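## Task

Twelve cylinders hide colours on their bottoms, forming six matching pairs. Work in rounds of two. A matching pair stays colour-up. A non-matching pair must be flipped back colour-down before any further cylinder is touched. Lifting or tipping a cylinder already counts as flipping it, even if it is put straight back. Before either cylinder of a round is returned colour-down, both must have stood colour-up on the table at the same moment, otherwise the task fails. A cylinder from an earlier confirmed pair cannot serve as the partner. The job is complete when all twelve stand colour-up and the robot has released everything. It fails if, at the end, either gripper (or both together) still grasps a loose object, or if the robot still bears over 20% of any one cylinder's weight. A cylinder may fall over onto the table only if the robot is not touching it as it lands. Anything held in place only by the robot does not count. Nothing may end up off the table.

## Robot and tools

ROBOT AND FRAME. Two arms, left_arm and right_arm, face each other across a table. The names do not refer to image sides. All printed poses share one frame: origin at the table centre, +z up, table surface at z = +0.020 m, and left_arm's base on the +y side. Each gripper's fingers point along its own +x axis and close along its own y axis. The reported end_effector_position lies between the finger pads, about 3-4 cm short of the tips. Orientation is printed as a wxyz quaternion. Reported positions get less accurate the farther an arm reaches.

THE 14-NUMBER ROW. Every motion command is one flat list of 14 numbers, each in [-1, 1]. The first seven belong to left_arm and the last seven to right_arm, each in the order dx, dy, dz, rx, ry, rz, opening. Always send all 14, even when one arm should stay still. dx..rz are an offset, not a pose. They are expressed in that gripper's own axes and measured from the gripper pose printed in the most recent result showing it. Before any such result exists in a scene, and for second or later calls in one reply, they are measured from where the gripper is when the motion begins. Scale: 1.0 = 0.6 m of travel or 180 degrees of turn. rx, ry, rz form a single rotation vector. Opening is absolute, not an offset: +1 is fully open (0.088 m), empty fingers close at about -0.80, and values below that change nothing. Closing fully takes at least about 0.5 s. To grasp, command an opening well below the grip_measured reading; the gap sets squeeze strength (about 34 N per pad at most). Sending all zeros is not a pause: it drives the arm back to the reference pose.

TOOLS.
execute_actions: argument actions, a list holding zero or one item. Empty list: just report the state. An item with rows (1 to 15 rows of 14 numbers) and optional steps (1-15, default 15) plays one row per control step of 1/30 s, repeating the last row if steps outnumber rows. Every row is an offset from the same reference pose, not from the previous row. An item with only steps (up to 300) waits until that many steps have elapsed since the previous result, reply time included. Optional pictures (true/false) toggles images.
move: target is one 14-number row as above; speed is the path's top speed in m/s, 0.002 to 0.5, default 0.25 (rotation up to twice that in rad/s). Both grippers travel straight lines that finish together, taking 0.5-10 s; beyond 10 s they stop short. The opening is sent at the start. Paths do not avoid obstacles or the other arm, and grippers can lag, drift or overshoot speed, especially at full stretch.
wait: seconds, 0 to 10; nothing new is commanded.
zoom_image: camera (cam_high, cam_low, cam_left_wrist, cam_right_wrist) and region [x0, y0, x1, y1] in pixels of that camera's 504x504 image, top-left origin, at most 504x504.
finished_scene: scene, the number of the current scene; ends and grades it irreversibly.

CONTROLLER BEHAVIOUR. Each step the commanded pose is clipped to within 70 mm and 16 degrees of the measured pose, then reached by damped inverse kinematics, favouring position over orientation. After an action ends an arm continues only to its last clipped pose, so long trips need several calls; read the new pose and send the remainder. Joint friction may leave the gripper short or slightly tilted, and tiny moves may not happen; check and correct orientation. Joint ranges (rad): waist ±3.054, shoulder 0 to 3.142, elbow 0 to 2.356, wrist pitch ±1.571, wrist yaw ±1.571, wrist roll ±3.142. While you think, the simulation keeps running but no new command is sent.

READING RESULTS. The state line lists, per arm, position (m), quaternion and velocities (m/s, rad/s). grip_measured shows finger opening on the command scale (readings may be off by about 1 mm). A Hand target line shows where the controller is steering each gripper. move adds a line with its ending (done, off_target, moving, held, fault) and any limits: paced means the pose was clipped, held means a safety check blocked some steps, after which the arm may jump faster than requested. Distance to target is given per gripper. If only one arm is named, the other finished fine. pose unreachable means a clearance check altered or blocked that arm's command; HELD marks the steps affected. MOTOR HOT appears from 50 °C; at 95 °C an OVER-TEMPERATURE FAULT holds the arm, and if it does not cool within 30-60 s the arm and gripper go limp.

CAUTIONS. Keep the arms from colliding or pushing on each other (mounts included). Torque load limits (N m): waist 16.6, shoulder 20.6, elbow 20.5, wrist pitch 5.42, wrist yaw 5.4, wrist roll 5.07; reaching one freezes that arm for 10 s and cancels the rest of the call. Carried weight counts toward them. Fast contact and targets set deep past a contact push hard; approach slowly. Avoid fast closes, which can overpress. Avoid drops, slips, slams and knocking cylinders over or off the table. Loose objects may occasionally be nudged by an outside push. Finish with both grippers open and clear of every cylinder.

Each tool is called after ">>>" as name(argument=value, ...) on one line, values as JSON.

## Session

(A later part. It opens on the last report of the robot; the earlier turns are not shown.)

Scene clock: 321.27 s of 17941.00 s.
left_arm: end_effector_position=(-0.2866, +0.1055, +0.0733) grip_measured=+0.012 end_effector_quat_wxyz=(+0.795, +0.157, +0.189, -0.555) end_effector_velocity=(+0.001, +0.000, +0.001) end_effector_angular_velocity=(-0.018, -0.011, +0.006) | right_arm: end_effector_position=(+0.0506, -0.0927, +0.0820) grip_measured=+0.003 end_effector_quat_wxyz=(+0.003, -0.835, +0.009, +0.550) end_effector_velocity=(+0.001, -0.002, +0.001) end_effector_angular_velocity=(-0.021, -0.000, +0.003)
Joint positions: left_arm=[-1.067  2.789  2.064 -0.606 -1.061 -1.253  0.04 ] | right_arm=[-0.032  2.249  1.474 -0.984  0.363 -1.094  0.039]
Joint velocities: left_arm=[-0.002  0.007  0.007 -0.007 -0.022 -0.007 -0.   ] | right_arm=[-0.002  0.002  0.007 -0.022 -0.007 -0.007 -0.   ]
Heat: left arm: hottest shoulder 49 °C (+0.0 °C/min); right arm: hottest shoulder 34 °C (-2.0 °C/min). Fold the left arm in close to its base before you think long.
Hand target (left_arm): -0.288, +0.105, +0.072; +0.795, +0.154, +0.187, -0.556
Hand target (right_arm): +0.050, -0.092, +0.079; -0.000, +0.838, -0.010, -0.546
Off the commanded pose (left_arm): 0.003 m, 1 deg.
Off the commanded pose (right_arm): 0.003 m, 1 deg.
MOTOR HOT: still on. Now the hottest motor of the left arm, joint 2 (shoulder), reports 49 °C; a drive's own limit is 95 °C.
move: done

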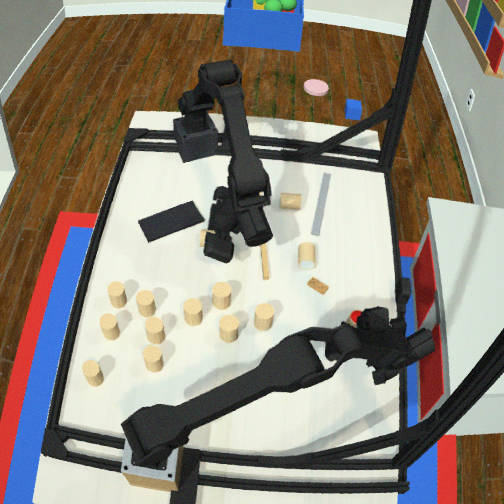

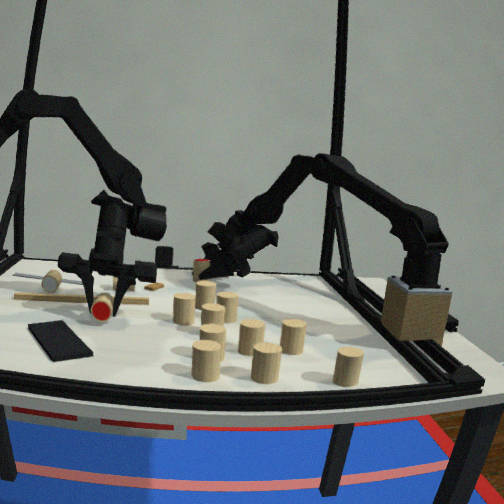

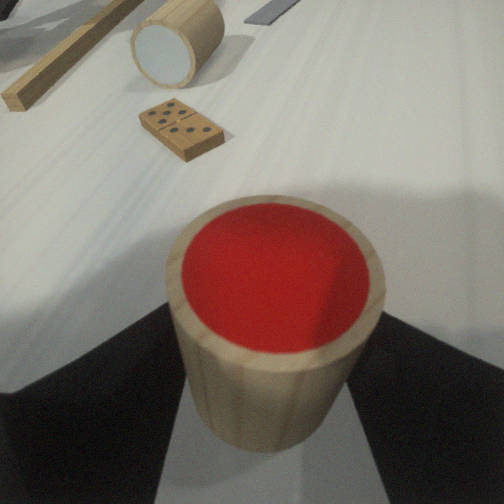

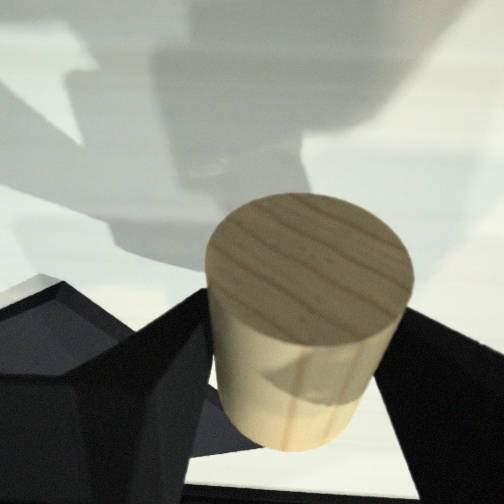

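>>> move(target=[0.009,0,-0.018,-0.005,0,0,-0.3, 0.027,0,0.012,0,0,0,-0.3], speed=0.04)

>>> execute_actions(actions=[{"rows":[[0,0,0,0,0,0,-0.3, 0,0,0,0,0,0,0.5]],"steps":6}], pictures=false)

Scene clock: 326.43 s of 17941.00 s.
left_arm: end_effector_position=(-0.2880, +0.1044, +0.0711) grip_measured=+0.012 end_effector_quat_wxyz=(+0.796, +0.143, +0.194, -0.555) end_effector_velocity=(-0.001, +0.001, +0.001) end_effector_angular_velocity=(+0.001, +0.019, +0.006) | right_arm: end_effector_position=(+0.0491, -0.0891, +0.0710) grip_measured=+0.002 end_effector_quat_wxyz=(+0.011, -0.833, +0.004, +0.553) end_effector_velocity=(-0.001, -0.004, +0.000) end_effector_angular_velocity=(-0.013, +0.017, -0.013)
Joint positions: left_arm=[-1.067  2.797  2.065 -0.585 -1.065 -1.268  0.04 ] | right_arm=[-0.032  2.269  1.462 -0.932  0.364 -1.094  0.039]
Joint velocities: left_arm=[-0.002 -0.002  0.002 -0.007  0.007 -0.022 -0.   ] | right_arm=[-0.002 -0.007 -0.007 -0.007 -0.022  0.007 -0.   ]
Heat: left arm: hottest shoulder 50 °C (+1.0 °C/min); right arm: hottest shoulder 34 °C (-3.0 °C/min). Fold the left arm in close to its base before you think long.
Hand target (left_arm): -0.286, +0.106, +0.061; +0.796, +0.150, +0.193, -0.554
Hand target (right_arm): +0.051, -0.093, +0.064; -0.003, +0.835, -0.009, -0.550
Off the commanded pose (left_arm): 0.010 m, 1 deg.
Off the commanded pose (right_arm): 0.008 m, 1 deg.
MOTOR HOT: still on. Now the hottest motor of the left arm, joint 2 (shoulder), reports 50 °C; a drive's own limit is 95 °C.
move: off_target (left_arm)

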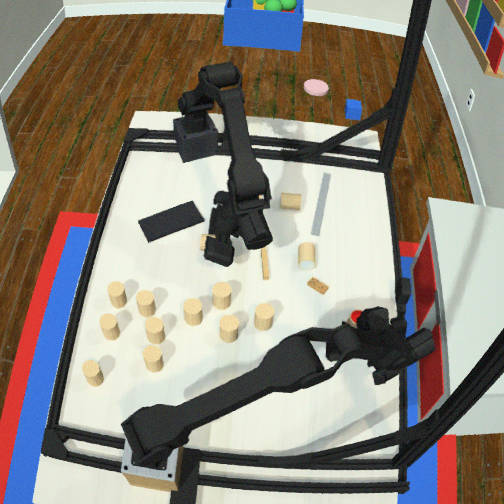

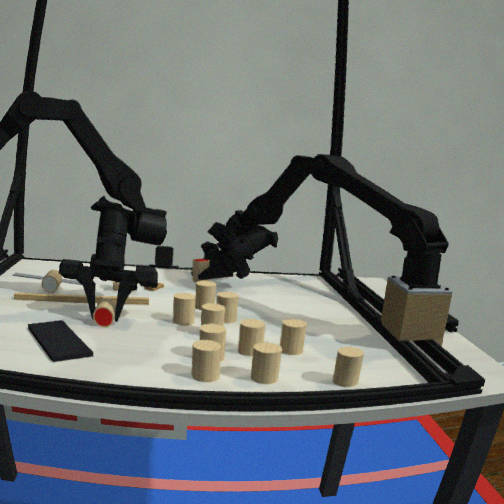

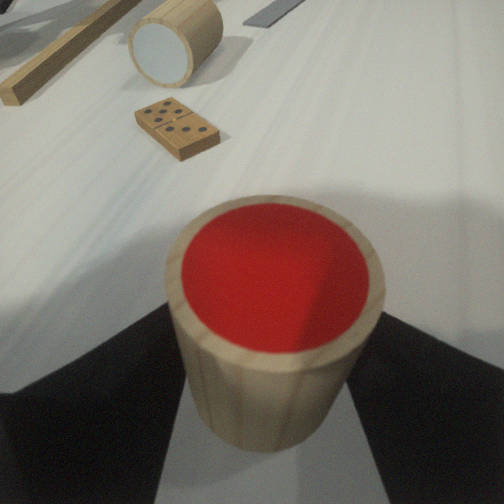

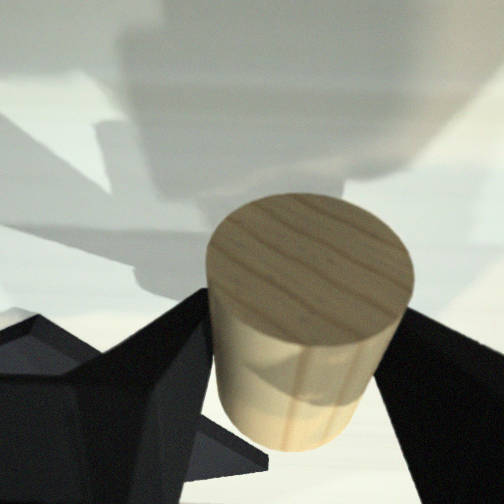

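Scene clock: 326.63 s of 17941.00 s.
left_arm: end_effector_position=(-0.2880, +0.1044, +0.0711) grip_measured=+0.012 end_effector_quat_wxyz=(+0.796, +0.143, +0.194, -0.555) end_effector_velocity=(-0.000, +0.002, +0.003) end_effector_angular_velocity=(-0.018, -0.010, +0.002) | right_arm: end_effector_position=(+0.0492, -0.0891, +0.0710) grip_measured=+0.390 end_effector_quat_wxyz=(+0.010, -0.833, +0.004, +0.553) end_effector_velocity=(+0.003, -0.003, +0.000) end_effector_angular_velocity=(-0.005, -0.012, -0.008)
Joint positions: left_arm=[-1.067  2.797  2.065 -0.585 -1.066 -1.268  0.04 ] | right_arm=[-0.032  2.269  1.462 -0.932  0.364 -1.094  0.058]
Joint velocities: left_arm=[-0.007 -0.002 -0.002 -0.007 -0.022 -0.007 -0.   ] | right_arm=[-0.002 -0.002 -0.007 -0.007  0.007  0.007  0.175]
Heat: left arm: hottest shoulder 50 °C (+1.0 °C/min); right arm: hottest shoulder 34 °C (-3.0 °C/min). Fold the left arm in close to its base before you think long.
Hand target (left_arm): -0.288, +0.104, +0.071; +0.796, +0.143, +0.194, -0.555
Hand target (right_arm): +0.049, -0.089, +0.071; -0.010, +0.833, -0.004, -0.553
Off the commanded pose (left_arm): 0.000 m, 0 deg.
Off the commanded pose (right_arm): 0.000 m, 0 deg.
MOTOR HOT: still on. Now the hottest motor of the left arm, joint 2 (shoulder), reports 50 °C; a drive's own limit is 95 °C.
Steps of this call (steps 1 to 6: all 6 steps of this action). Readings (end_effector_position):
1: left_arm (-0.2880, +0.1044, +0.0711) | right_arm (+0.0491, -0.0891, +0.0710)
2: left_arm (-0.2880, +0.1044, +0.0711) | right_arm (+0.0491, -0.0891, +0.0710)
4: left_arm (-0.2880, +0.1044, +0.0711) | right_arm (+0.0492, -0.0891, +0.0710)
6: the state above

>>> execute_actions(actions=[{"rows":[[0,0,0,0,0,0,0.5, -0.01,0,-0.004,0,0,0,0.5],[0,0,0,0,0,0,0.5, -0.02,0,-0.008,0,0,0,0.5]],"steps":7}], pictures=false)

>>> move(target=[-0.05,0,0.095,0,0,0,0.5, 0.047,-0.007,-0.013,0,-0.5,0,0.5], speed=0.5)

Scene clock: 336.43 s of 17941.00 s.
left_arm: end_effector_position=(-0.2880, +0.1043, +0.0714) grip_measured=+0.447 end_effector_quat_wxyz=(+0.796, +0.143, +0.194, -0.555) end_effector_velocity=(+0.002, +0.002, +0.003) end_effector_angular_velocity=(+0.004, -0.024, -0.004) | right_arm: end_effector_position=(+0.0515, -0.0943, +0.0734) grip_measured=+0.500 end_effector_quat_wxyz=(-0.000, -0.837, +0.012, +0.548) end_effector_velocity=(+0.002, -0.004, +0.012) end_effector_angular_velocity=(-0.021, -0.000, +0.003)
Joint positions: left_arm=[-1.067  2.796  2.065 -0.585 -1.066 -1.268  0.061] | right_arm=[-0.032  2.267  1.464 -0.965  0.364 -1.094  0.064]
Joint velocities: left_arm=[-0.002 -0.007 -0.002 -0.022 -0.007  0.007  0.024] | right_arm=[-0.002 -0.027  0.007 -0.051 -0.007 -0.007 -0.   ]
Heat: left arm: hottest shoulder 52 °C (+4.0 °C/min); right arm: hottest shoulder 36 °C (-2.0 °C/min). Fold the left arm in close to its base before you think long.
Hand target (left_arm): -0.288, +0.104, +0.071; +0.796, +0.143, +0.194, -0.555
Hand target (right_arm): +0.049, -0.089, +0.084; -0.010, +0.833, -0.004, -0.553
Off the commanded pose (left_arm): 0.000 m, 0 deg.
Off the commanded pose (right_arm): 0.012 m, 2 deg.
MOTOR HOT: still on. Now the hottest motor of the left arm, joint 2 (shoulder), reports 52 °C; a drive's own limit is 95 °C.
Steps of this call (steps 1 to 287: nothing new was sent; steps 288 to 294: all 7 steps of this action). Readings (end_effector_position):
288: left_arm (-0.2881, +0.1043, +0.0714) | right_arm (+0.0493, -0.0895, +0.0709)
289: left_arm (-0.2881, +0.1043, +0.0714) | right_arm (+0.0499, -0.0907, +0.0713)
291: left_arm (-0.2880, +0.1043, +0.0714) | right_arm (+0.0511, -0.0935, +0.0725)
294: the state above

Scene clock: 339.03 s of 17941.00 s.
left_arm: end_effector_position=(-0.2851, +0.1059, +0.1238) grip_measured=+0.500 end_effector_quat_wxyz=(+0.797, +0.155, +0.188, -0.552) end_effector_velocity=(-0.001, +0.000, +0.002) end_effector_angular_velocity=(-0.007, -0.003, -0.004) | right_arm: end_effector_position=(+0.0711, -0.0898, +0.0574) grip_measured=+0.500 end_effector_quat_wxyz=(+0.007, -0.210, +0.004, +0.978) end_effector_velocity=(+0.000, +0.001, +0.001) end_effector_angular_velocity=(+0.004, +0.009, +0.004)
Joint positions: left_arm=[-1.067  2.684  2.066 -0.726 -1.066 -1.268  0.063] | right_arm=[-0.615  2.439  1.306 -0.747 -1.125 -1.905  0.064]
Joint velocities: left_arm=[-0.002 -0.002 -0.002  0.007 -0.007  0.007  0.   ] | right_arm=[-0.002  0.007  0.012 -0.022 -0.007 -0.022 -0.   ]
Heat: left arm: hottest shoulder 53 °C (+5.1 °C/min); right arm: hottest shoulder 36 °C (-2.0 °C/min). Fold the left arm in close to its base before you think long.
Hand target (left_arm): -0.289, +0.104, +0.136; +0.796, +0.143, +0.194, -0.555
Hand target (right_arm): +0.072, -0.090, +0.054; +0.007, -0.207, +0.009, +0.978
Off the commanded pose (left_arm): 0.013 m, 2 deg.
Off the commanded pose (right_arm): 0.005 m, 1 deg.
MOTOR HOT: still on. Now the hottest motor of the left arm, joint 2 (shoulder), reports 53 °C; a drive's own limit is 95 °C.
move: off_target (left_arm)

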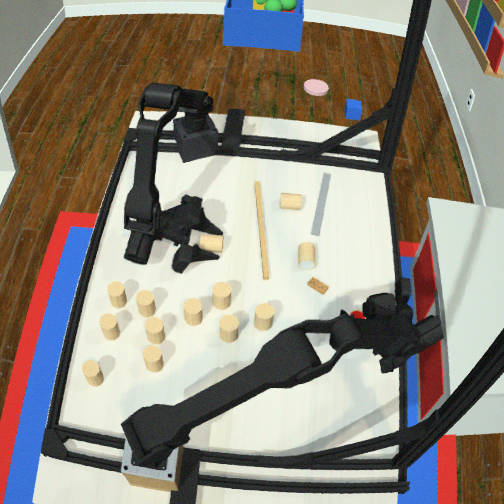

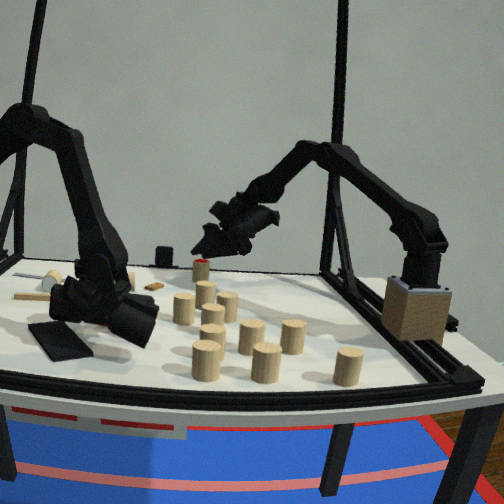

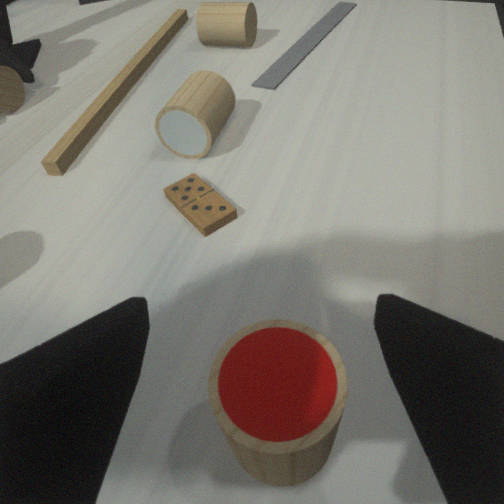

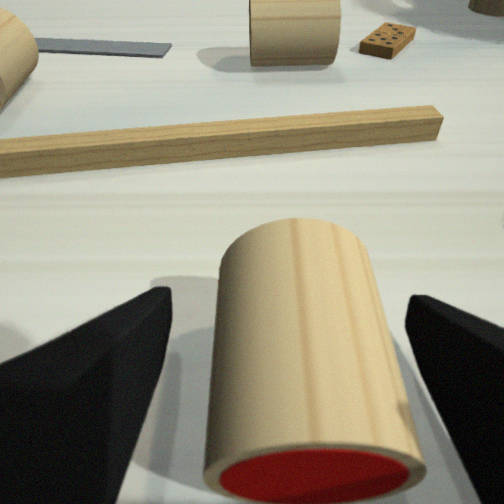

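>>> execute_actions(actions=[{"rows":[[-0.015,0,0.03,-0.012,0,0,0.5, 0,-0.002,-0.002,0,0,0,-0.3]],"steps":8}], pictures=false)

>>> move(target=[0,0,0,0,0,0,0.5, -0.033,0,0.07,0,0,0,-0.3], speed=0.2)

>>> move(target=[0.11,0.455,0.065,0,0.492,0,0.5, 0.093,0.367,0.001,0,0.5,0,-0.3], speed=0.5)

Scene clock: 348.40 s of 17941.00 s.
left_arm: end_effector_position=(-0.2827, +0.1072, +0.1317) grip_measured=+0.500 end_effector_quat_wxyz=(+0.801, +0.152, +0.192, -0.547) end_effector_velocity=(-0.001, -0.002, +0.024) end_effector_angular_velocity=(-0.007, +0.035, +0.018) | right_arm: end_effector_position=(+0.0711, -0.0900, +0.0573) grip_measured=+0.001 end_effector_quat_wxyz=(+0.007, -0.209, +0.005, +0.978) end_effector_velocity=(+0.000, -0.001, +0.002) end_effector_angular_velocity=(+0.001, +0.008, -0.002)
Joint positions: left_arm=[-1.067  2.669  2.073 -0.769 -1.066 -1.298  0.063] | right_arm=[-0.615  2.441  1.307 -0.751 -1.126 -1.908  0.039]
Joint velocities: left_arm=[ 0.002 -0.037  0.032 -0.066  0.007 -0.037 -0.   ] | right_arm=[-0.002 -0.002 -0.002 -0.007 -0.007 -0.007  0.   ]
Heat: left arm: hottest shoulder 56 °C (+8.0 °C/min); right arm: hottest shoulder 36 °C (+0.0 °C/min). Fold the left arm in close to its base before you think long.
Hand target (left_arm): -0.286, +0.105, +0.144; +0.800, +0.140, +0.198, -0.549
Hand target (right_arm): +0.072, -0.089, +0.056; +0.007, -0.210, +0.004, +0.978
Off the commanded pose (left_arm): 0.013 m, 2 deg.
Off the commanded pose (right_arm): 0.002 m, 0 deg.
MOTOR HOT: still on. Now the hottest motor of the left arm, joint 2 (shoulder), reports 56 °C; a drive's own limit is 95 °C.
Steps of this call (steps 1 to 90: nothing new was sent; then 6.10 s passed at rest; steps 91 to 98: all 8 steps of this action). Readings (end_effector_position):
91: left_arm (-0.2847, +0.1061, +0.1250) | right_arm (+0.0711, -0.0900, +0.0572)
92: left_arm (-0.2833, +0.1068, +0.1256) | right_arm (+0.0711, -0.0900, +0.0572)
94: left_arm (-0.2825, +0.1073, +0.1274) | right_arm (+0.0711, -0.0900, +0.0572)
98: the state above

Scene clock: 349.43 s of 17941.00 s.
left_arm: end_effector_position=(-0.2825, +0.1073, +0.1325) grip_measured=+0.500 end_effector_quat_wxyz=(+0.801, +0.152, +0.192, -0.546) end_effector_velocity=(-0.001, +0.002, +0.002) end_effector_angular_velocity=(+0.000, +0.019, +0.006) | right_arm: end_effector_position=(+0.0708, -0.0923, +0.0968) grip_measured=+0.001 end_effector_quat_wxyz=(+0.005, -0.208, +0.015, +0.978) end_effector_velocity=(+0.001, +0.000, +0.004) end_effector_angular_velocity=(+0.016, +0.022, -0.006)
Joint positions: left_arm=[-1.067  2.668  2.074 -0.774 -1.066 -1.301  0.063] | right_arm=[-0.615  2.333  1.305 -0.878 -1.125 -1.908  0.039]
Joint velocities: left_arm=[-0.002 -0.007 -0.002 -0.007  0.007 -0.022 -0.   ] | right_arm=[-0.007 -0.002 -0.002 -0.007 -0.022 -0.022 -0.   ]
Heat: left arm: hottest shoulder 56 °C (+8.0 °C/min); right arm: hottest shoulder 37 °C (+1.0 °C/min). Fold the left arm in close to its base before you think long.
Hand target (left_arm): -0.283, +0.107, +0.133; +0.801, +0.152, +0.192, -0.546
Hand target (right_arm): +0.072, -0.090, +0.104; +0.007, -0.209, +0.006, +0.978
Off the commanded pose (left_arm): 0.000 m, 0 deg.
Off the commanded pose (right_arm): 0.007 m, 1 deg.
MOTOR HOT: still on. Now the hottest motor of the left arm, joint 2 (shoulder), reports 56 °C; a drive's own limit is 95 °C.
move: done

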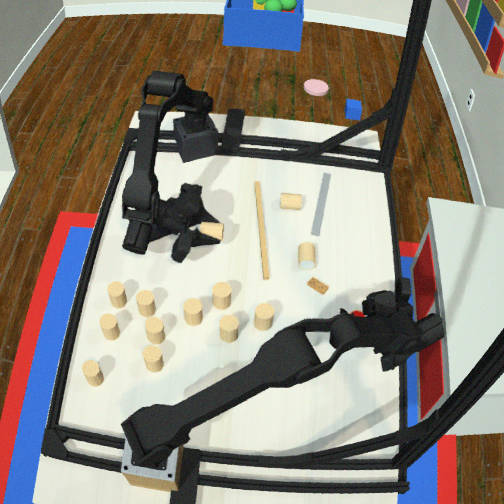

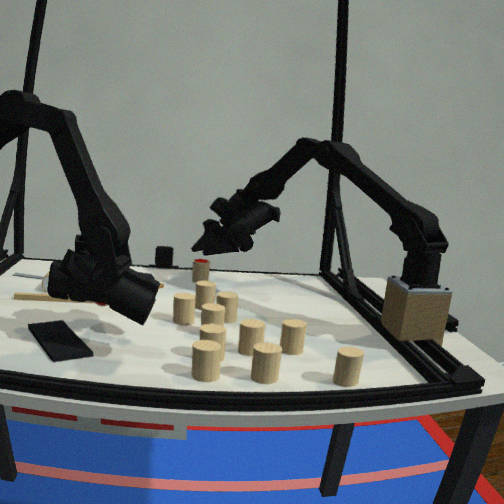

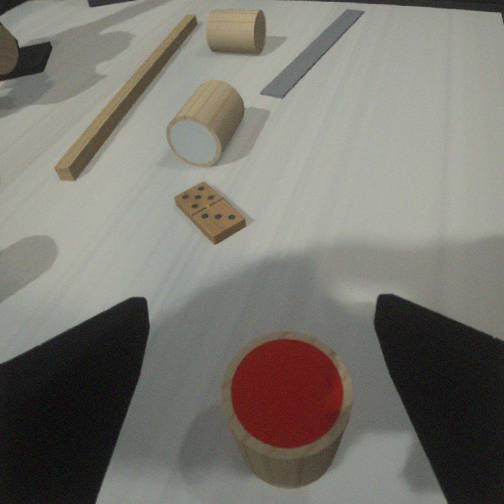

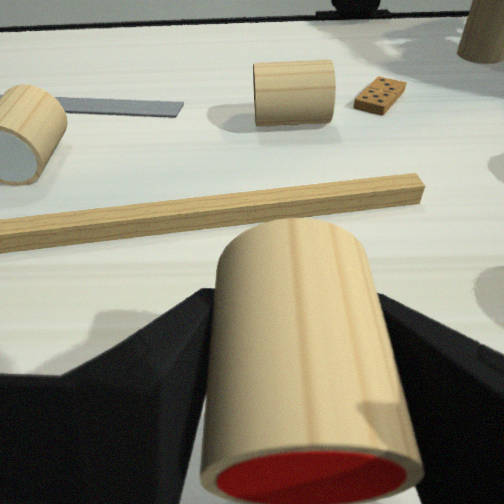

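Scene clock: 351.63 s of 17941.00 s.
left_arm: end_effector_position=(+0.0019, +0.1326, +0.1485) grip_measured=+0.500 end_effector_quat_wxyz=(+0.447, +0.488, +0.693, -0.284) end_effector_velocity=(+0.001, +0.003, -0.001) end_effector_angular_velocity=(+0.029, -0.003, +0.012) | right_arm: end_effector_position=(+0.0167, -0.3152, +0.0802) grip_measured=+0.001 end_effector_quat_wxyz=(-0.009, -0.835, +0.017, +0.550) end_effector_velocity=(+0.004, -0.006, +0.000) end_effector_angular_velocity=(-0.027, -0.022, +0.011)
Joint positions: left_arm=[-0.217  2.323  1.744 -1.397  0.217 -0.562  0.063] | right_arm=[ 0.5    1.83   0.779 -0.877  0.196 -0.566  0.039]
Joint velocities: left_arm=[ 0.002  0.012  0.007 -0.022  0.007 -0.007  0.   ] | right_arm=[ 0.007  0.007 -0.002 -0.022 -0.007 -0.007  0.   ]
Heat: left arm: hottest shoulder 56 °C (+8.1 °C/min); right arm: hottest shoulder 37 °C (+1.0 °C/min). Fold the left arm in close to its base before you think long.
Hand target (left_arm): +0.001, +0.131, +0.147; +0.445, +0.489, +0.694, -0.284
Hand target (right_arm): +0.016, -0.314, +0.080; +0.009, +0.837, -0.016, -0.547
Off the commanded pose (left_arm): 0.004 m, 1 deg.
Off the commanded pose (right_arm): 0.003 m, 1 deg.
MOTOR HOT: still on. Now the hottest motor of the left arm, joint 2 (shoulder), reports 56 °C; a drive's own limit is 95 °C.
move: done

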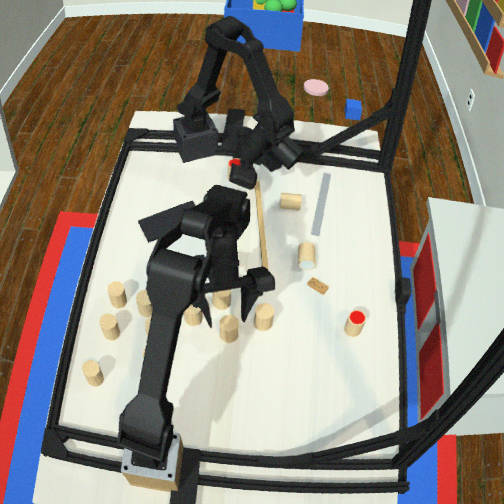

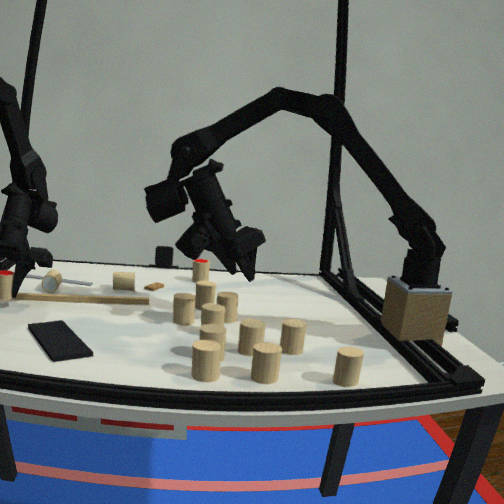

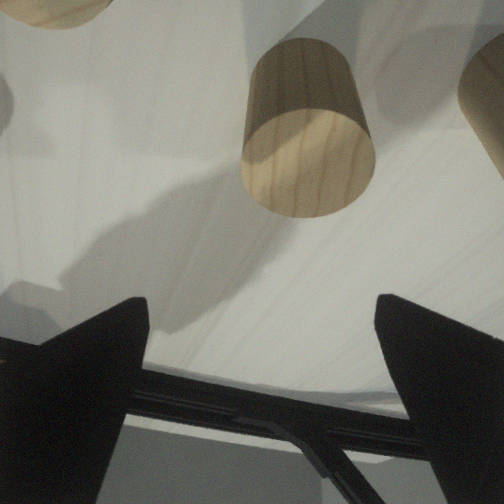

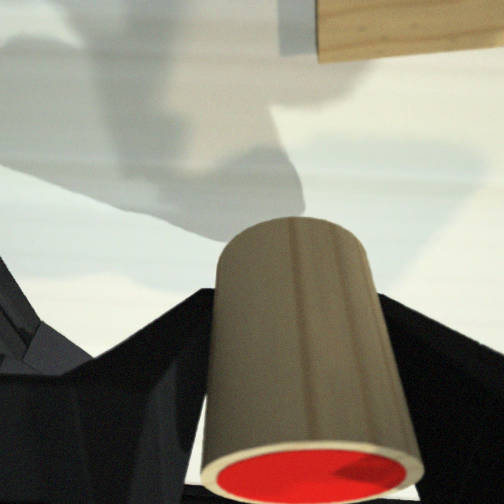

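>>> move(target=[0.02,-0.025,0.014,0,0,0,0.45, 0.033,0,0.015,0.003,0,-0.0075,-0.3], speed=0.04)

>>> move(target=[0.097,0,0.056,0.0045,0,-0.009,0.45, 0,0,0,0,0,0,-0.3], speed=0.12)

Scene clock: 359.40 s of 17941.00 s.
left_arm: end_effector_position=(-0.0087, +0.1279, +0.1347) grip_measured=+0.450 end_effector_quat_wxyz=(+0.447, +0.490, +0.693, -0.282) end_effector_velocity=(-0.003, -0.004, +0.002) end_effector_angular_velocity=(-0.022, -0.004, -0.004) | right_arm: end_effector_position=(+0.0134, -0.3139, +0.0610) grip_measured=+0.001 end_effector_quat_wxyz=(+0.004, -0.831, +0.010, +0.557) end_effector_velocity=(-0.000, -0.001, -0.001) end_effector_angular_velocity=(-0.013, +0.006, +0.015)
Joint positions: left_arm=[-0.24   2.373  1.774 -1.377  0.223 -0.583  0.061] | right_arm=[ 0.513  1.884  0.75  -0.77   0.206 -0.547  0.039]
Joint velocities: left_arm=[-0.007 -0.002  0.012  0.007 -0.007 -0.007 -0.   ] | right_arm=[-0.002  0.002 -0.002  0.007 -0.007 -0.022 -0.   ]
Heat: left arm: hottest shoulder 54 °C (+6.1 °C/min); right arm: hottest shoulder 36 °C (+1.0 °C/min). Fold the left arm in close to its base before you think long.
Hand target (left_arm): -0.011, +0.125, +0.133; +0.447, +0.488, +0.694, -0.284
Hand target (right_arm): +0.016, -0.316, +0.059; -0.001, +0.835, -0.010, -0.550
Off the commanded pose (left_arm): 0.003 m, 0 deg.
Off the commanded pose (right_arm): 0.004 m, 1 deg.
MOTOR HOT: still on. Now the hottest motor of the left arm, joint 2 (shoulder), reports 54 °C; a drive's own limit is 95 °C.
move: done

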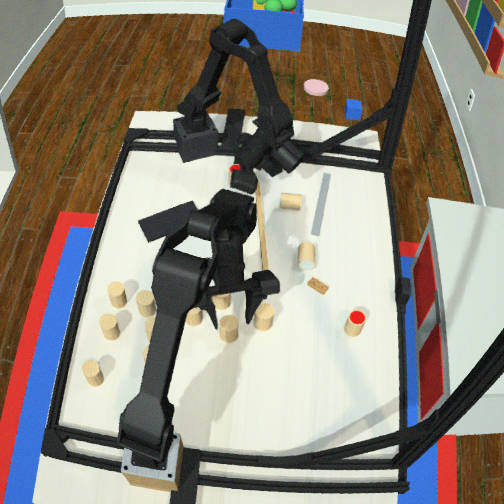

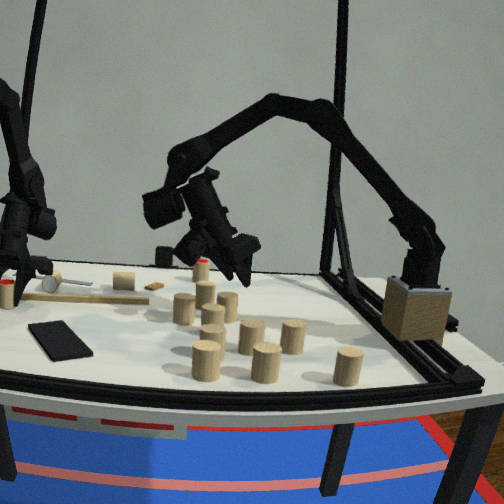

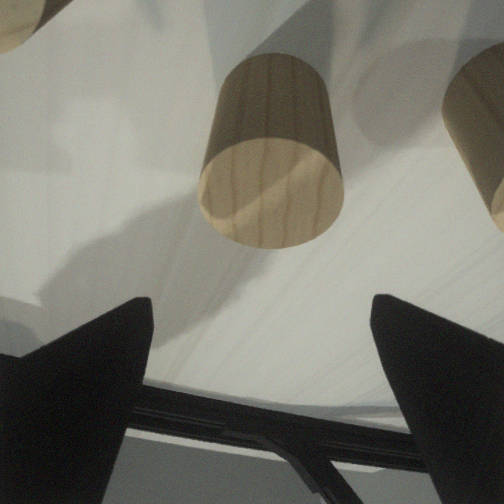

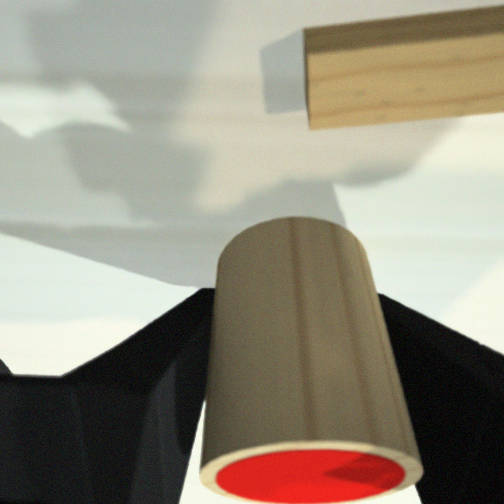

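Scene clock: 360.30 s of 17941.00 s.
left_arm: end_effector_position=(-0.0054, +0.1218, +0.0744) grip_measured=+0.450 end_effector_quat_wxyz=(+0.443, +0.481, +0.695, -0.299) end_effector_velocity=(+0.001, -0.004, -0.003) end_effector_angular_velocity=(-0.017, -0.006, +0.006) | right_arm: end_effector_position=(+0.0133, -0.3139, +0.0610) grip_measured=+0.001 end_effector_quat_wxyz=(+0.004, -0.831, +0.010, +0.557) end_effector_velocity=(+0.003, -0.002, +0.001) end_effector_angular_velocity=(-0.013, -0.002, +0.002)
Joint positions: left_arm=[-0.222  2.473  1.705 -1.181  0.235 -0.555  0.061] | right_arm=[ 0.513  1.884  0.75  -0.77   0.206 -0.547  0.039]
Joint velocities: left_arm=[ 0.002  0.002 -0.002  0.022 -0.007 -0.007 -0.   ] | right_arm=[-0.002 -0.007 -0.007 -0.007 -0.007 -0.007  0.   ]
Heat: left arm: hottest shoulder 54 °C (+6.0 °C/min); right arm: hottest shoulder 36 °C (+1.0 °C/min). Fold the left arm in close to its base before you think long.
Hand target (left_arm): -0.004, +0.125, +0.068; +0.440, +0.483, +0.698, -0.293
Hand target (right_arm): +0.013, -0.314, +0.061; -0.004, +0.831, -0.010, -0.557
Off the commanded pose (left_arm): 0.007 m, 1 deg.
Off the commanded pose (right_arm): 0.000 m, 0 deg.
MOTOR HOT: still on. Now the hottest motor of the left arm, joint 2 (shoulder), reports 54 °C; a drive's own limit is 95 °C.
move: done

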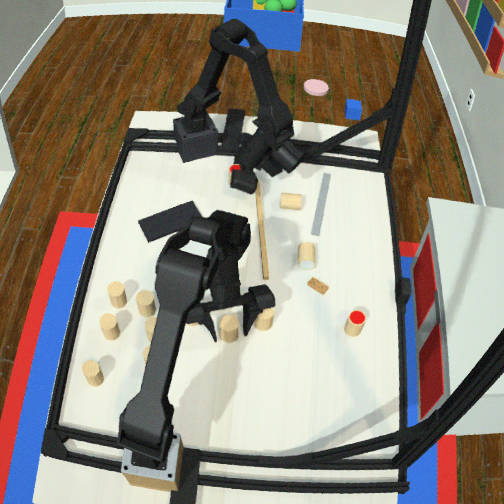

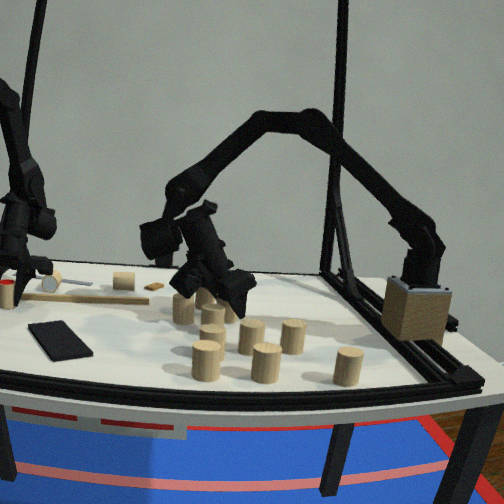

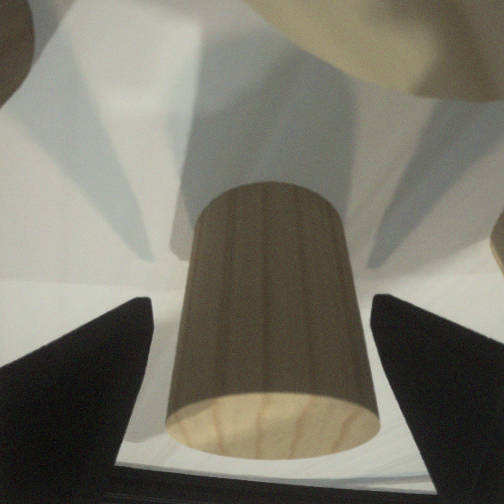

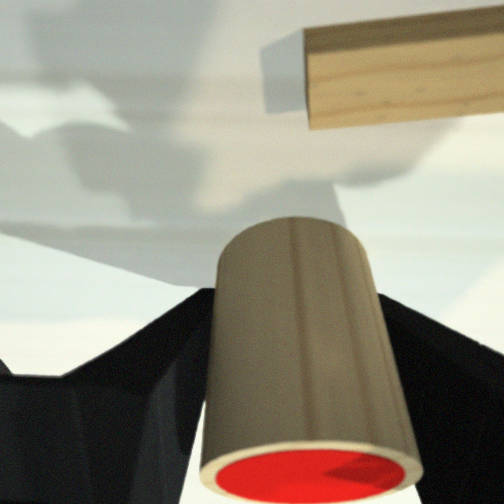

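>>> execute_actions(actions=[{"rows":[[0,0,0,0,0,0,0.45, 0.006,0,0.002,0,0.003,0,-0.3],[0,0,0,0,0,0,0.45, 0.006,0,0.002,0,0.003,0,-0.3],[0,0,0,0,0,0,0.45, 0.006,0,0.002,0,0.003,0,-0.3],[0,0,0,0,0,0,0.45, 0.006,0,0.002,0,0.003,0,-0.3],[0,0,0,0,0,0,0.45, 0.006,0,0.002,0,0.003,0,-0.3],[0,0,0,0,0,0,0.45, 0.002,0,0.001,0,0.003,0,0.4]],"steps":12}], pictures=false)

>>> move(target=[0,0,0,0,0,0,0.45, -0.1,0,-0.042,0,0,0,0.4], speed=0.2)

Scene clock: 366.87 s of 17941.00 s.
left_arm: end_effector_position=(-0.0053, +0.1220, +0.0741) grip_measured=+0.450 end_effector_quat_wxyz=(+0.443, +0.481, +0.695, -0.299) end_effector_velocity=(-0.001, +0.003, -0.000) end_effector_angular_velocity=(+0.015, +0.001, +0.007) | right_arm: end_effector_position=(+0.0139, -0.3144, +0.0599) grip_measured=+0.343 end_effector_quat_wxyz=(+0.003, -0.832, +0.011, +0.555) end_effector_velocity=(+0.001, -0.002, +0.001) end_effector_angular_velocity=(-0.013, -0.002, +0.007)
Joint positions: left_arm=[-0.222  2.474  1.704 -1.181  0.236 -0.555  0.061] | right_arm=[ 0.513  1.89   0.75  -0.769  0.206 -0.545  0.056]
Joint velocities: left_arm=[-0.002  0.002 -0.002 -0.007  0.007 -0.007  0.   ] | right_arm=[ 0.002 -0.002 -0.002 -0.007 -0.007 -0.007  0.021]
Heat: left arm: hottest shoulder 53 °C (+5.1 °C/min); right arm: hottest shoulder 35 °C (+1.0 °C/min). Fold the left arm in close to its base before you think long.
Hand target (left_arm): -0.005, +0.122, +0.074; +0.443, +0.481, +0.695, -0.299
Hand target (right_arm): +0.013, -0.314, +0.060; -0.003, +0.833, -0.010, -0.553
Off the commanded pose (left_arm): 0.000 m, 0 deg.
Off the commanded pose (right_arm): 0.001 m, 0 deg.
MOTOR HOT: still on. Now the hottest motor of the left arm, joint 2 (shoulder), reports 53 °C; a drive's own limit is 95 °C.
Steps of this call (steps 1 to 185: nothing new was sent; steps 186 to 197: all 12 steps of this action). Readings (end_effector_position):
186: left_arm (-0.0053, +0.1218, +0.0740) | right_arm (+0.0134, -0.3140, +0.0609)
187: left_arm (-0.0053, +0.1218, +0.0740) | right_arm (+0.0132, -0.3138, +0.0605)
189: left_arm (-0.0053, +0.1218, +0.0740) | right_arm (+0.0131, -0.3137, +0.0598)
193: left_arm (-0.0053, +0.1220, +0.0741) | right_arm (+0.0134, -0.3140, +0.0597)
197: the state above

Scene clock: 368.13 s of 17941.00 s.
left_arm: end_effector_position=(-0.0053, +0.1220, +0.0741) grip_measured=+0.450 end_effector_quat_wxyz=(+0.443, +0.481, +0.695, -0.299) end_effector_velocity=(-0.001, +0.002, +0.001) end_effector_angular_velocity=(+0.008, +0.008, -0.006) | right_arm: end_effector_position=(+0.0170, -0.3165, +0.1214) grip_measured=+0.400 end_effector_quat_wxyz=(-0.001, -0.837, +0.014, +0.548) end_effector_velocity=(-0.000, -0.001, +0.002) end_effector_angular_velocity=(-0.001, +0.006, -0.012)
Joint positions: left_arm=[-0.222  2.474  1.704 -1.181  0.236 -0.555  0.061] | right_arm=[ 0.513  1.708  0.838 -1.06   0.206 -0.544  0.059]
Joint velocities: left_arm=[-0.002 -0.002 -0.002 -0.007  0.007  0.007  0.   ] | right_arm=[-0.002 -0.007  0.002 -0.007 -0.007  0.007 -0.   ]
Heat: left arm: hottest shoulder 53 °C (+5.0 °C/min); right arm: hottest shoulder 35 °C (+1.0 °C/min). Fold the left arm in close to its base before you think long.
Hand target (left_arm): -0.005, +0.122, +0.074; +0.443, +0.481, +0.695, -0.299
Hand target (right_arm): +0.014, -0.314, +0.125; -0.003, +0.832, -0.011, -0.555
Off the commanded pose (left_arm): 0.000 m, 0 deg.
Off the commanded pose (right_arm): 0.005 m, 1 deg.
MOTOR HOT: still on. Now the hottest motor of the left arm, joint 2 (shoulder), reports 53 °C; a drive's own limit is 95 °C.
move: done

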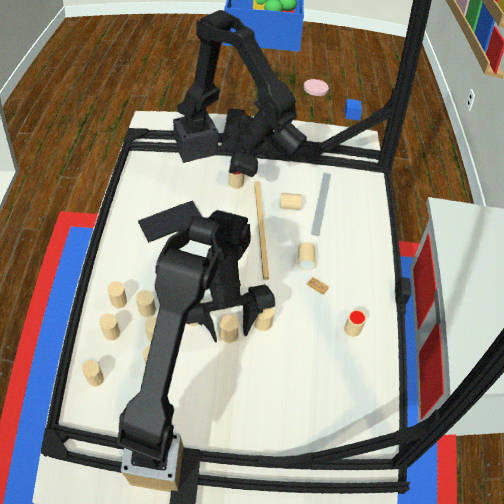

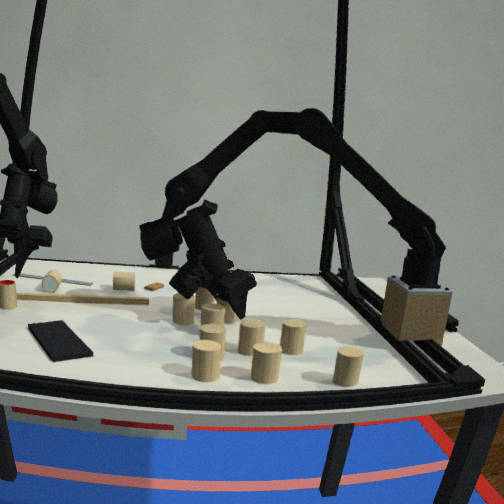

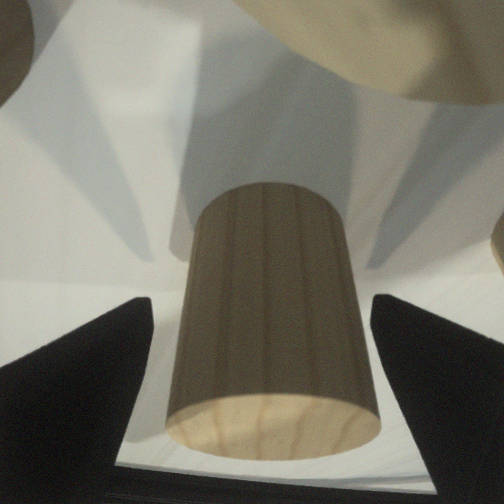

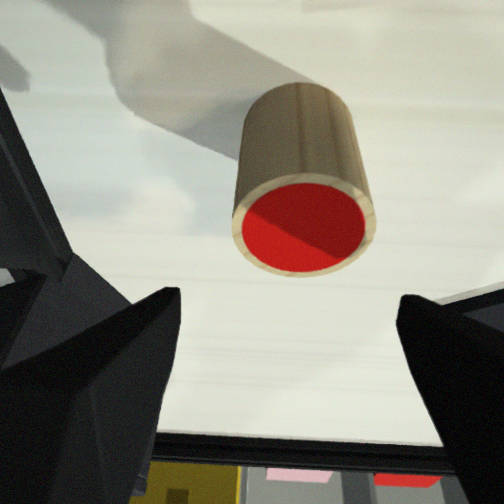

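>>> execute_actions(actions=[{"rows":[[0,0,0,0,0,0,-0.3, 0,0,0,0,0,0,0.4]],"steps":8}], pictures=false)

>>> move(target=[-0.09,0,-0.043,0,0,0,-0.3, 0,0,0,0,0,0,0.35], speed=0.2)

>>> move(target=[0.214,-0.218,-0.216,0,-0.497,0,-0.3, 0.054,-0.511,0.027,0.508,-0.385,-0.195,0.35], speed=0.5)

Scene clock: 377.53 s of 17941.00 s.
left_arm: end_effector_position=(-0.0053, +0.1222, +0.0744) grip_measured=-0.001 end_effector_quat_wxyz=(+0.443, +0.481, +0.695, -0.298) end_effector_velocity=(-0.000, +0.006, +0.000) end_effector_angular_velocity=(+0.024, -0.010, -0.017) | right_arm: end_effector_position=(+0.0170, -0.3165, +0.1216) grip_measured=+0.400 end_effector_quat_wxyz=(-0.001, -0.836, +0.014, +0.548) end_effector_velocity=(-0.001, -0.003, +0.001) end_effector_angular_velocity=(-0.021, +0.010, -0.003)
Joint positions: left_arm=[-0.222  2.473  1.704 -1.182  0.236 -0.555  0.039] | right_arm=[ 0.513  1.708  0.839 -1.061  0.206 -0.545  0.059]
Joint velocities: left_arm=[-0.007  0.002 -0.002 -0.022 -0.007  0.007 -0.   ] | right_arm=[-0.002 -0.002  0.002 -0.007 -0.022 -0.007 -0.   ]
Heat: left arm: hottest shoulder 52 °C (+3.0 °C/min); right arm: hottest shoulder 35 °C (+1.0 °C/min). Fold the left arm in close to its base before you think long.
Hand target (left_arm): -0.005, +0.122, +0.074; +0.443, +0.481, +0.695, -0.299
Hand target (right_arm): +0.017, -0.317, +0.121; +0.002, +0.837, -0.014, -0.548
Off the commanded pose (left_arm): 0.000 m, 0 deg.
Off the commanded pose (right_arm): 0.000 m, 0 deg.
MOTOR HOT: still on. Now the hottest motor of the left arm, joint 2 (shoulder), reports 52 °C; a drive's own limit is 95 °C.
Steps of this call (steps 1 to 90: nothing new was sent; then 6.13 s passed at rest; steps 91 to 98: all 8 steps of this action). Readings (end_effector_position):
91: left_arm (-0.0053, +0.1219, +0.0743) | right_arm (+0.0170, -0.3165, +0.1216)
92: left_arm (-0.0054, +0.1220, +0.0743) | right_arm (+0.0170, -0.3165, +0.1216)
94: left_arm (-0.0053, +0.1220, +0.0743) | right_arm (+0.0170, -0.3165, +0.1216)
98: the state above

Scene clock: 378.60 s of 17941.00 s.
left_arm: end_effector_position=(-0.0047, +0.1250, +0.1287) grip_measured=-0.001 end_effector_quat_wxyz=(+0.440, +0.485, +0.697, -0.292) end_effector_velocity=(+0.001, +0.003, +0.005) end_effector_angular_velocity=(+0.021, -0.015, +0.001) | right_arm: end_effector_position=(+0.0170, -0.3165, +0.1216) grip_measured=+0.350 end_effector_quat_wxyz=(-0.001, -0.836, +0.014, +0.548) end_effector_velocity=(+0.000, -0.004, +0.000) end_effector_angular_velocity=(-0.030, +0.006, +0.010)
Joint positions: left_arm=[-0.222  2.379  1.761 -1.349  0.236 -0.555  0.039] | right_arm=[ 0.513  1.708  0.839 -1.061  0.206 -0.545  0.056]
Joint velocities: left_arm=[-0.002 -0.002  0.012 -0.037 -0.007 -0.007 -0.   ] | right_arm=[-0.002 -0.002 -0.002 -0.007 -0.022 -0.022  0.   ]
Heat: left arm: hottest shoulder 52 °C (+3.0 °C/min); right arm: hottest shoulder 35 °C (+1.0 °C/min). Fold the left arm in close to its base before you think long.
Hand target (left_arm): -0.006, +0.122, +0.134; +0.443, +0.481, +0.695, -0.298
Hand target (right_arm): +0.017, -0.316, +0.122; +0.001, +0.836, -0.014, -0.548
Off the commanded pose (left_arm): 0.006 m, 1 deg.
Off the commanded pose (right_arm): 0.000 m, 0 deg.
MOTOR HOT: still on. Now the hottest motor of the left arm, joint 2 (shoulder), reports 52 °C; a drive's own limit is 95 °C.
move: done

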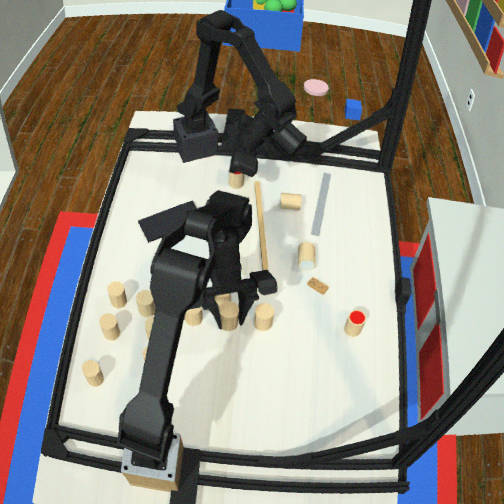

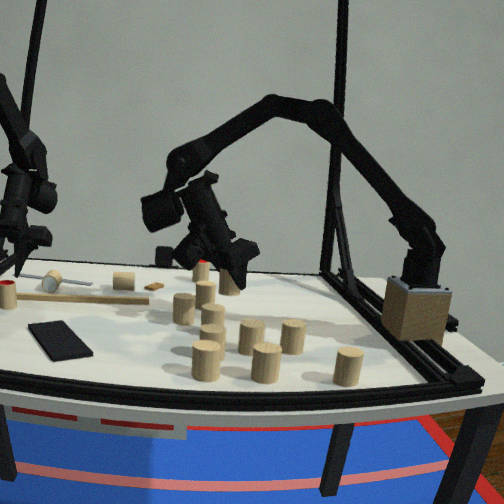

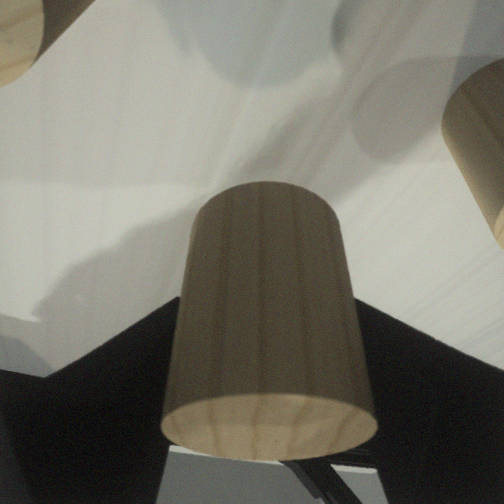

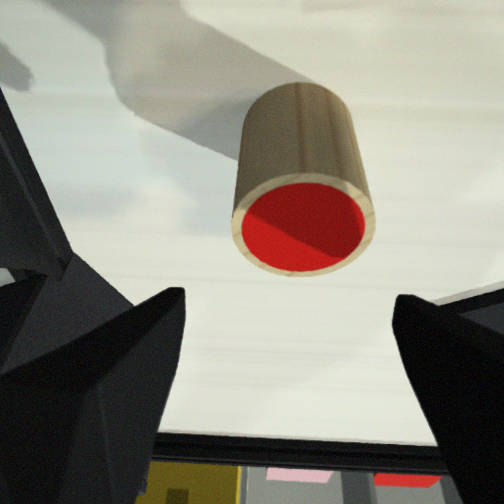

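Scene clock: 381.30 s of 17941.00 s.
left_arm: end_effector_position=(-0.1880, +0.2433, +0.0690) grip_measured=-0.002 end_effector_quat_wxyz=(+0.801, +0.142, +0.194, -0.549) end_effector_velocity=(-0.001, +0.001, +0.003) end_effector_angular_velocity=(-0.025, -0.002, +0.006) | right_arm: end_effector_position=(+0.0190, -0.0106, +0.0861) grip_measured=+0.350 end_effector_quat_wxyz=(+0.691, -0.147, +0.153, +0.691) end_effector_velocity=(+0.002, +0.000, -0.002) end_effector_angular_velocity=(-0.005, +0.001, -0.012)
Joint positions: left_arm=[-1.276  2.443  1.282 -0.572 -1.079 -1.739  0.039] | right_arm=[-0.039  2.239  0.761  1.015  0.377  0.19   0.056]
Joint velocities: left_arm=[-0.007  0.007  0.017 -0.037 -0.022 -0.037  0.001] | right_arm=[-0.002  0.002  0.002 -0.007  0.007  0.007  0.   ]
Heat: left arm: hottest shoulder 52 °C (+3.0 °C/min); right arm: hottest shoulder 35 °C (+1.0 °C/min). Fold the left arm in close to its base before you think long.
Hand target (left_arm): -0.190, +0.243, +0.068; +0.801, +0.140, +0.192, -0.550
Hand target (right_arm): +0.020, -0.009, +0.082; +0.693, -0.148, +0.154, +0.688
Off the commanded pose (left_arm): 0.003 m, 1 deg.
Off the commanded pose (right_arm): 0.007 m, 1 deg.
MOTOR HOT: still on. Now the hottest motor of the left arm, joint 2 (shoulder), reports 52 °C; a drive's own limit is 95 °C.
move: done

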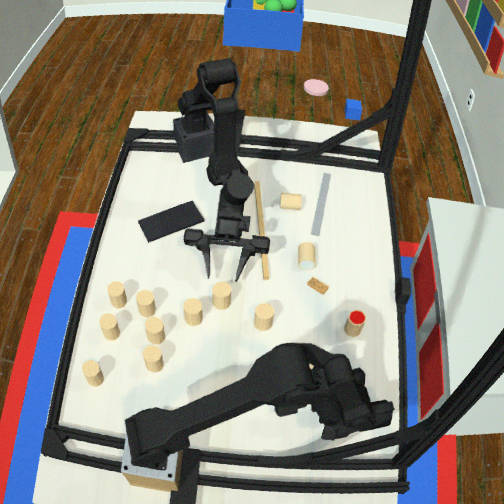

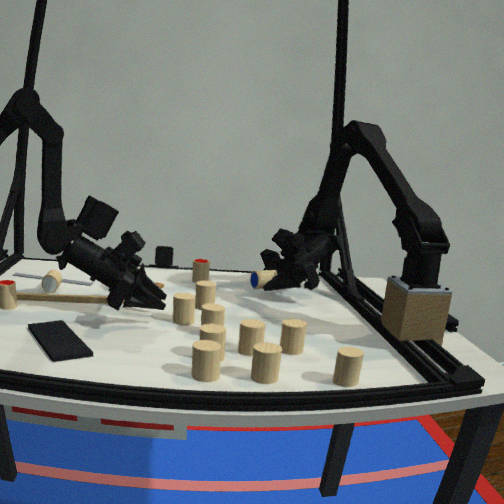

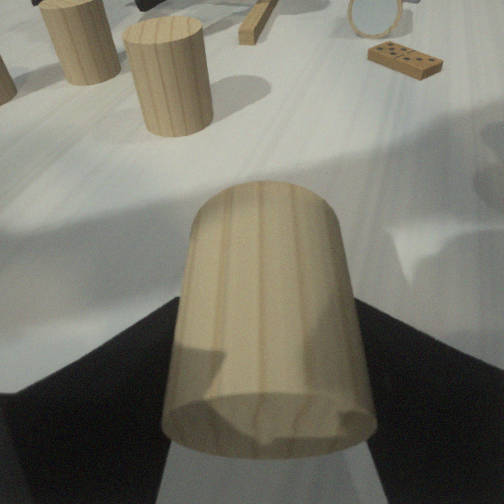

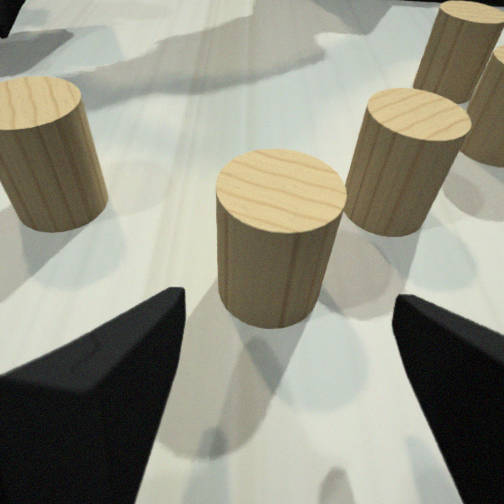

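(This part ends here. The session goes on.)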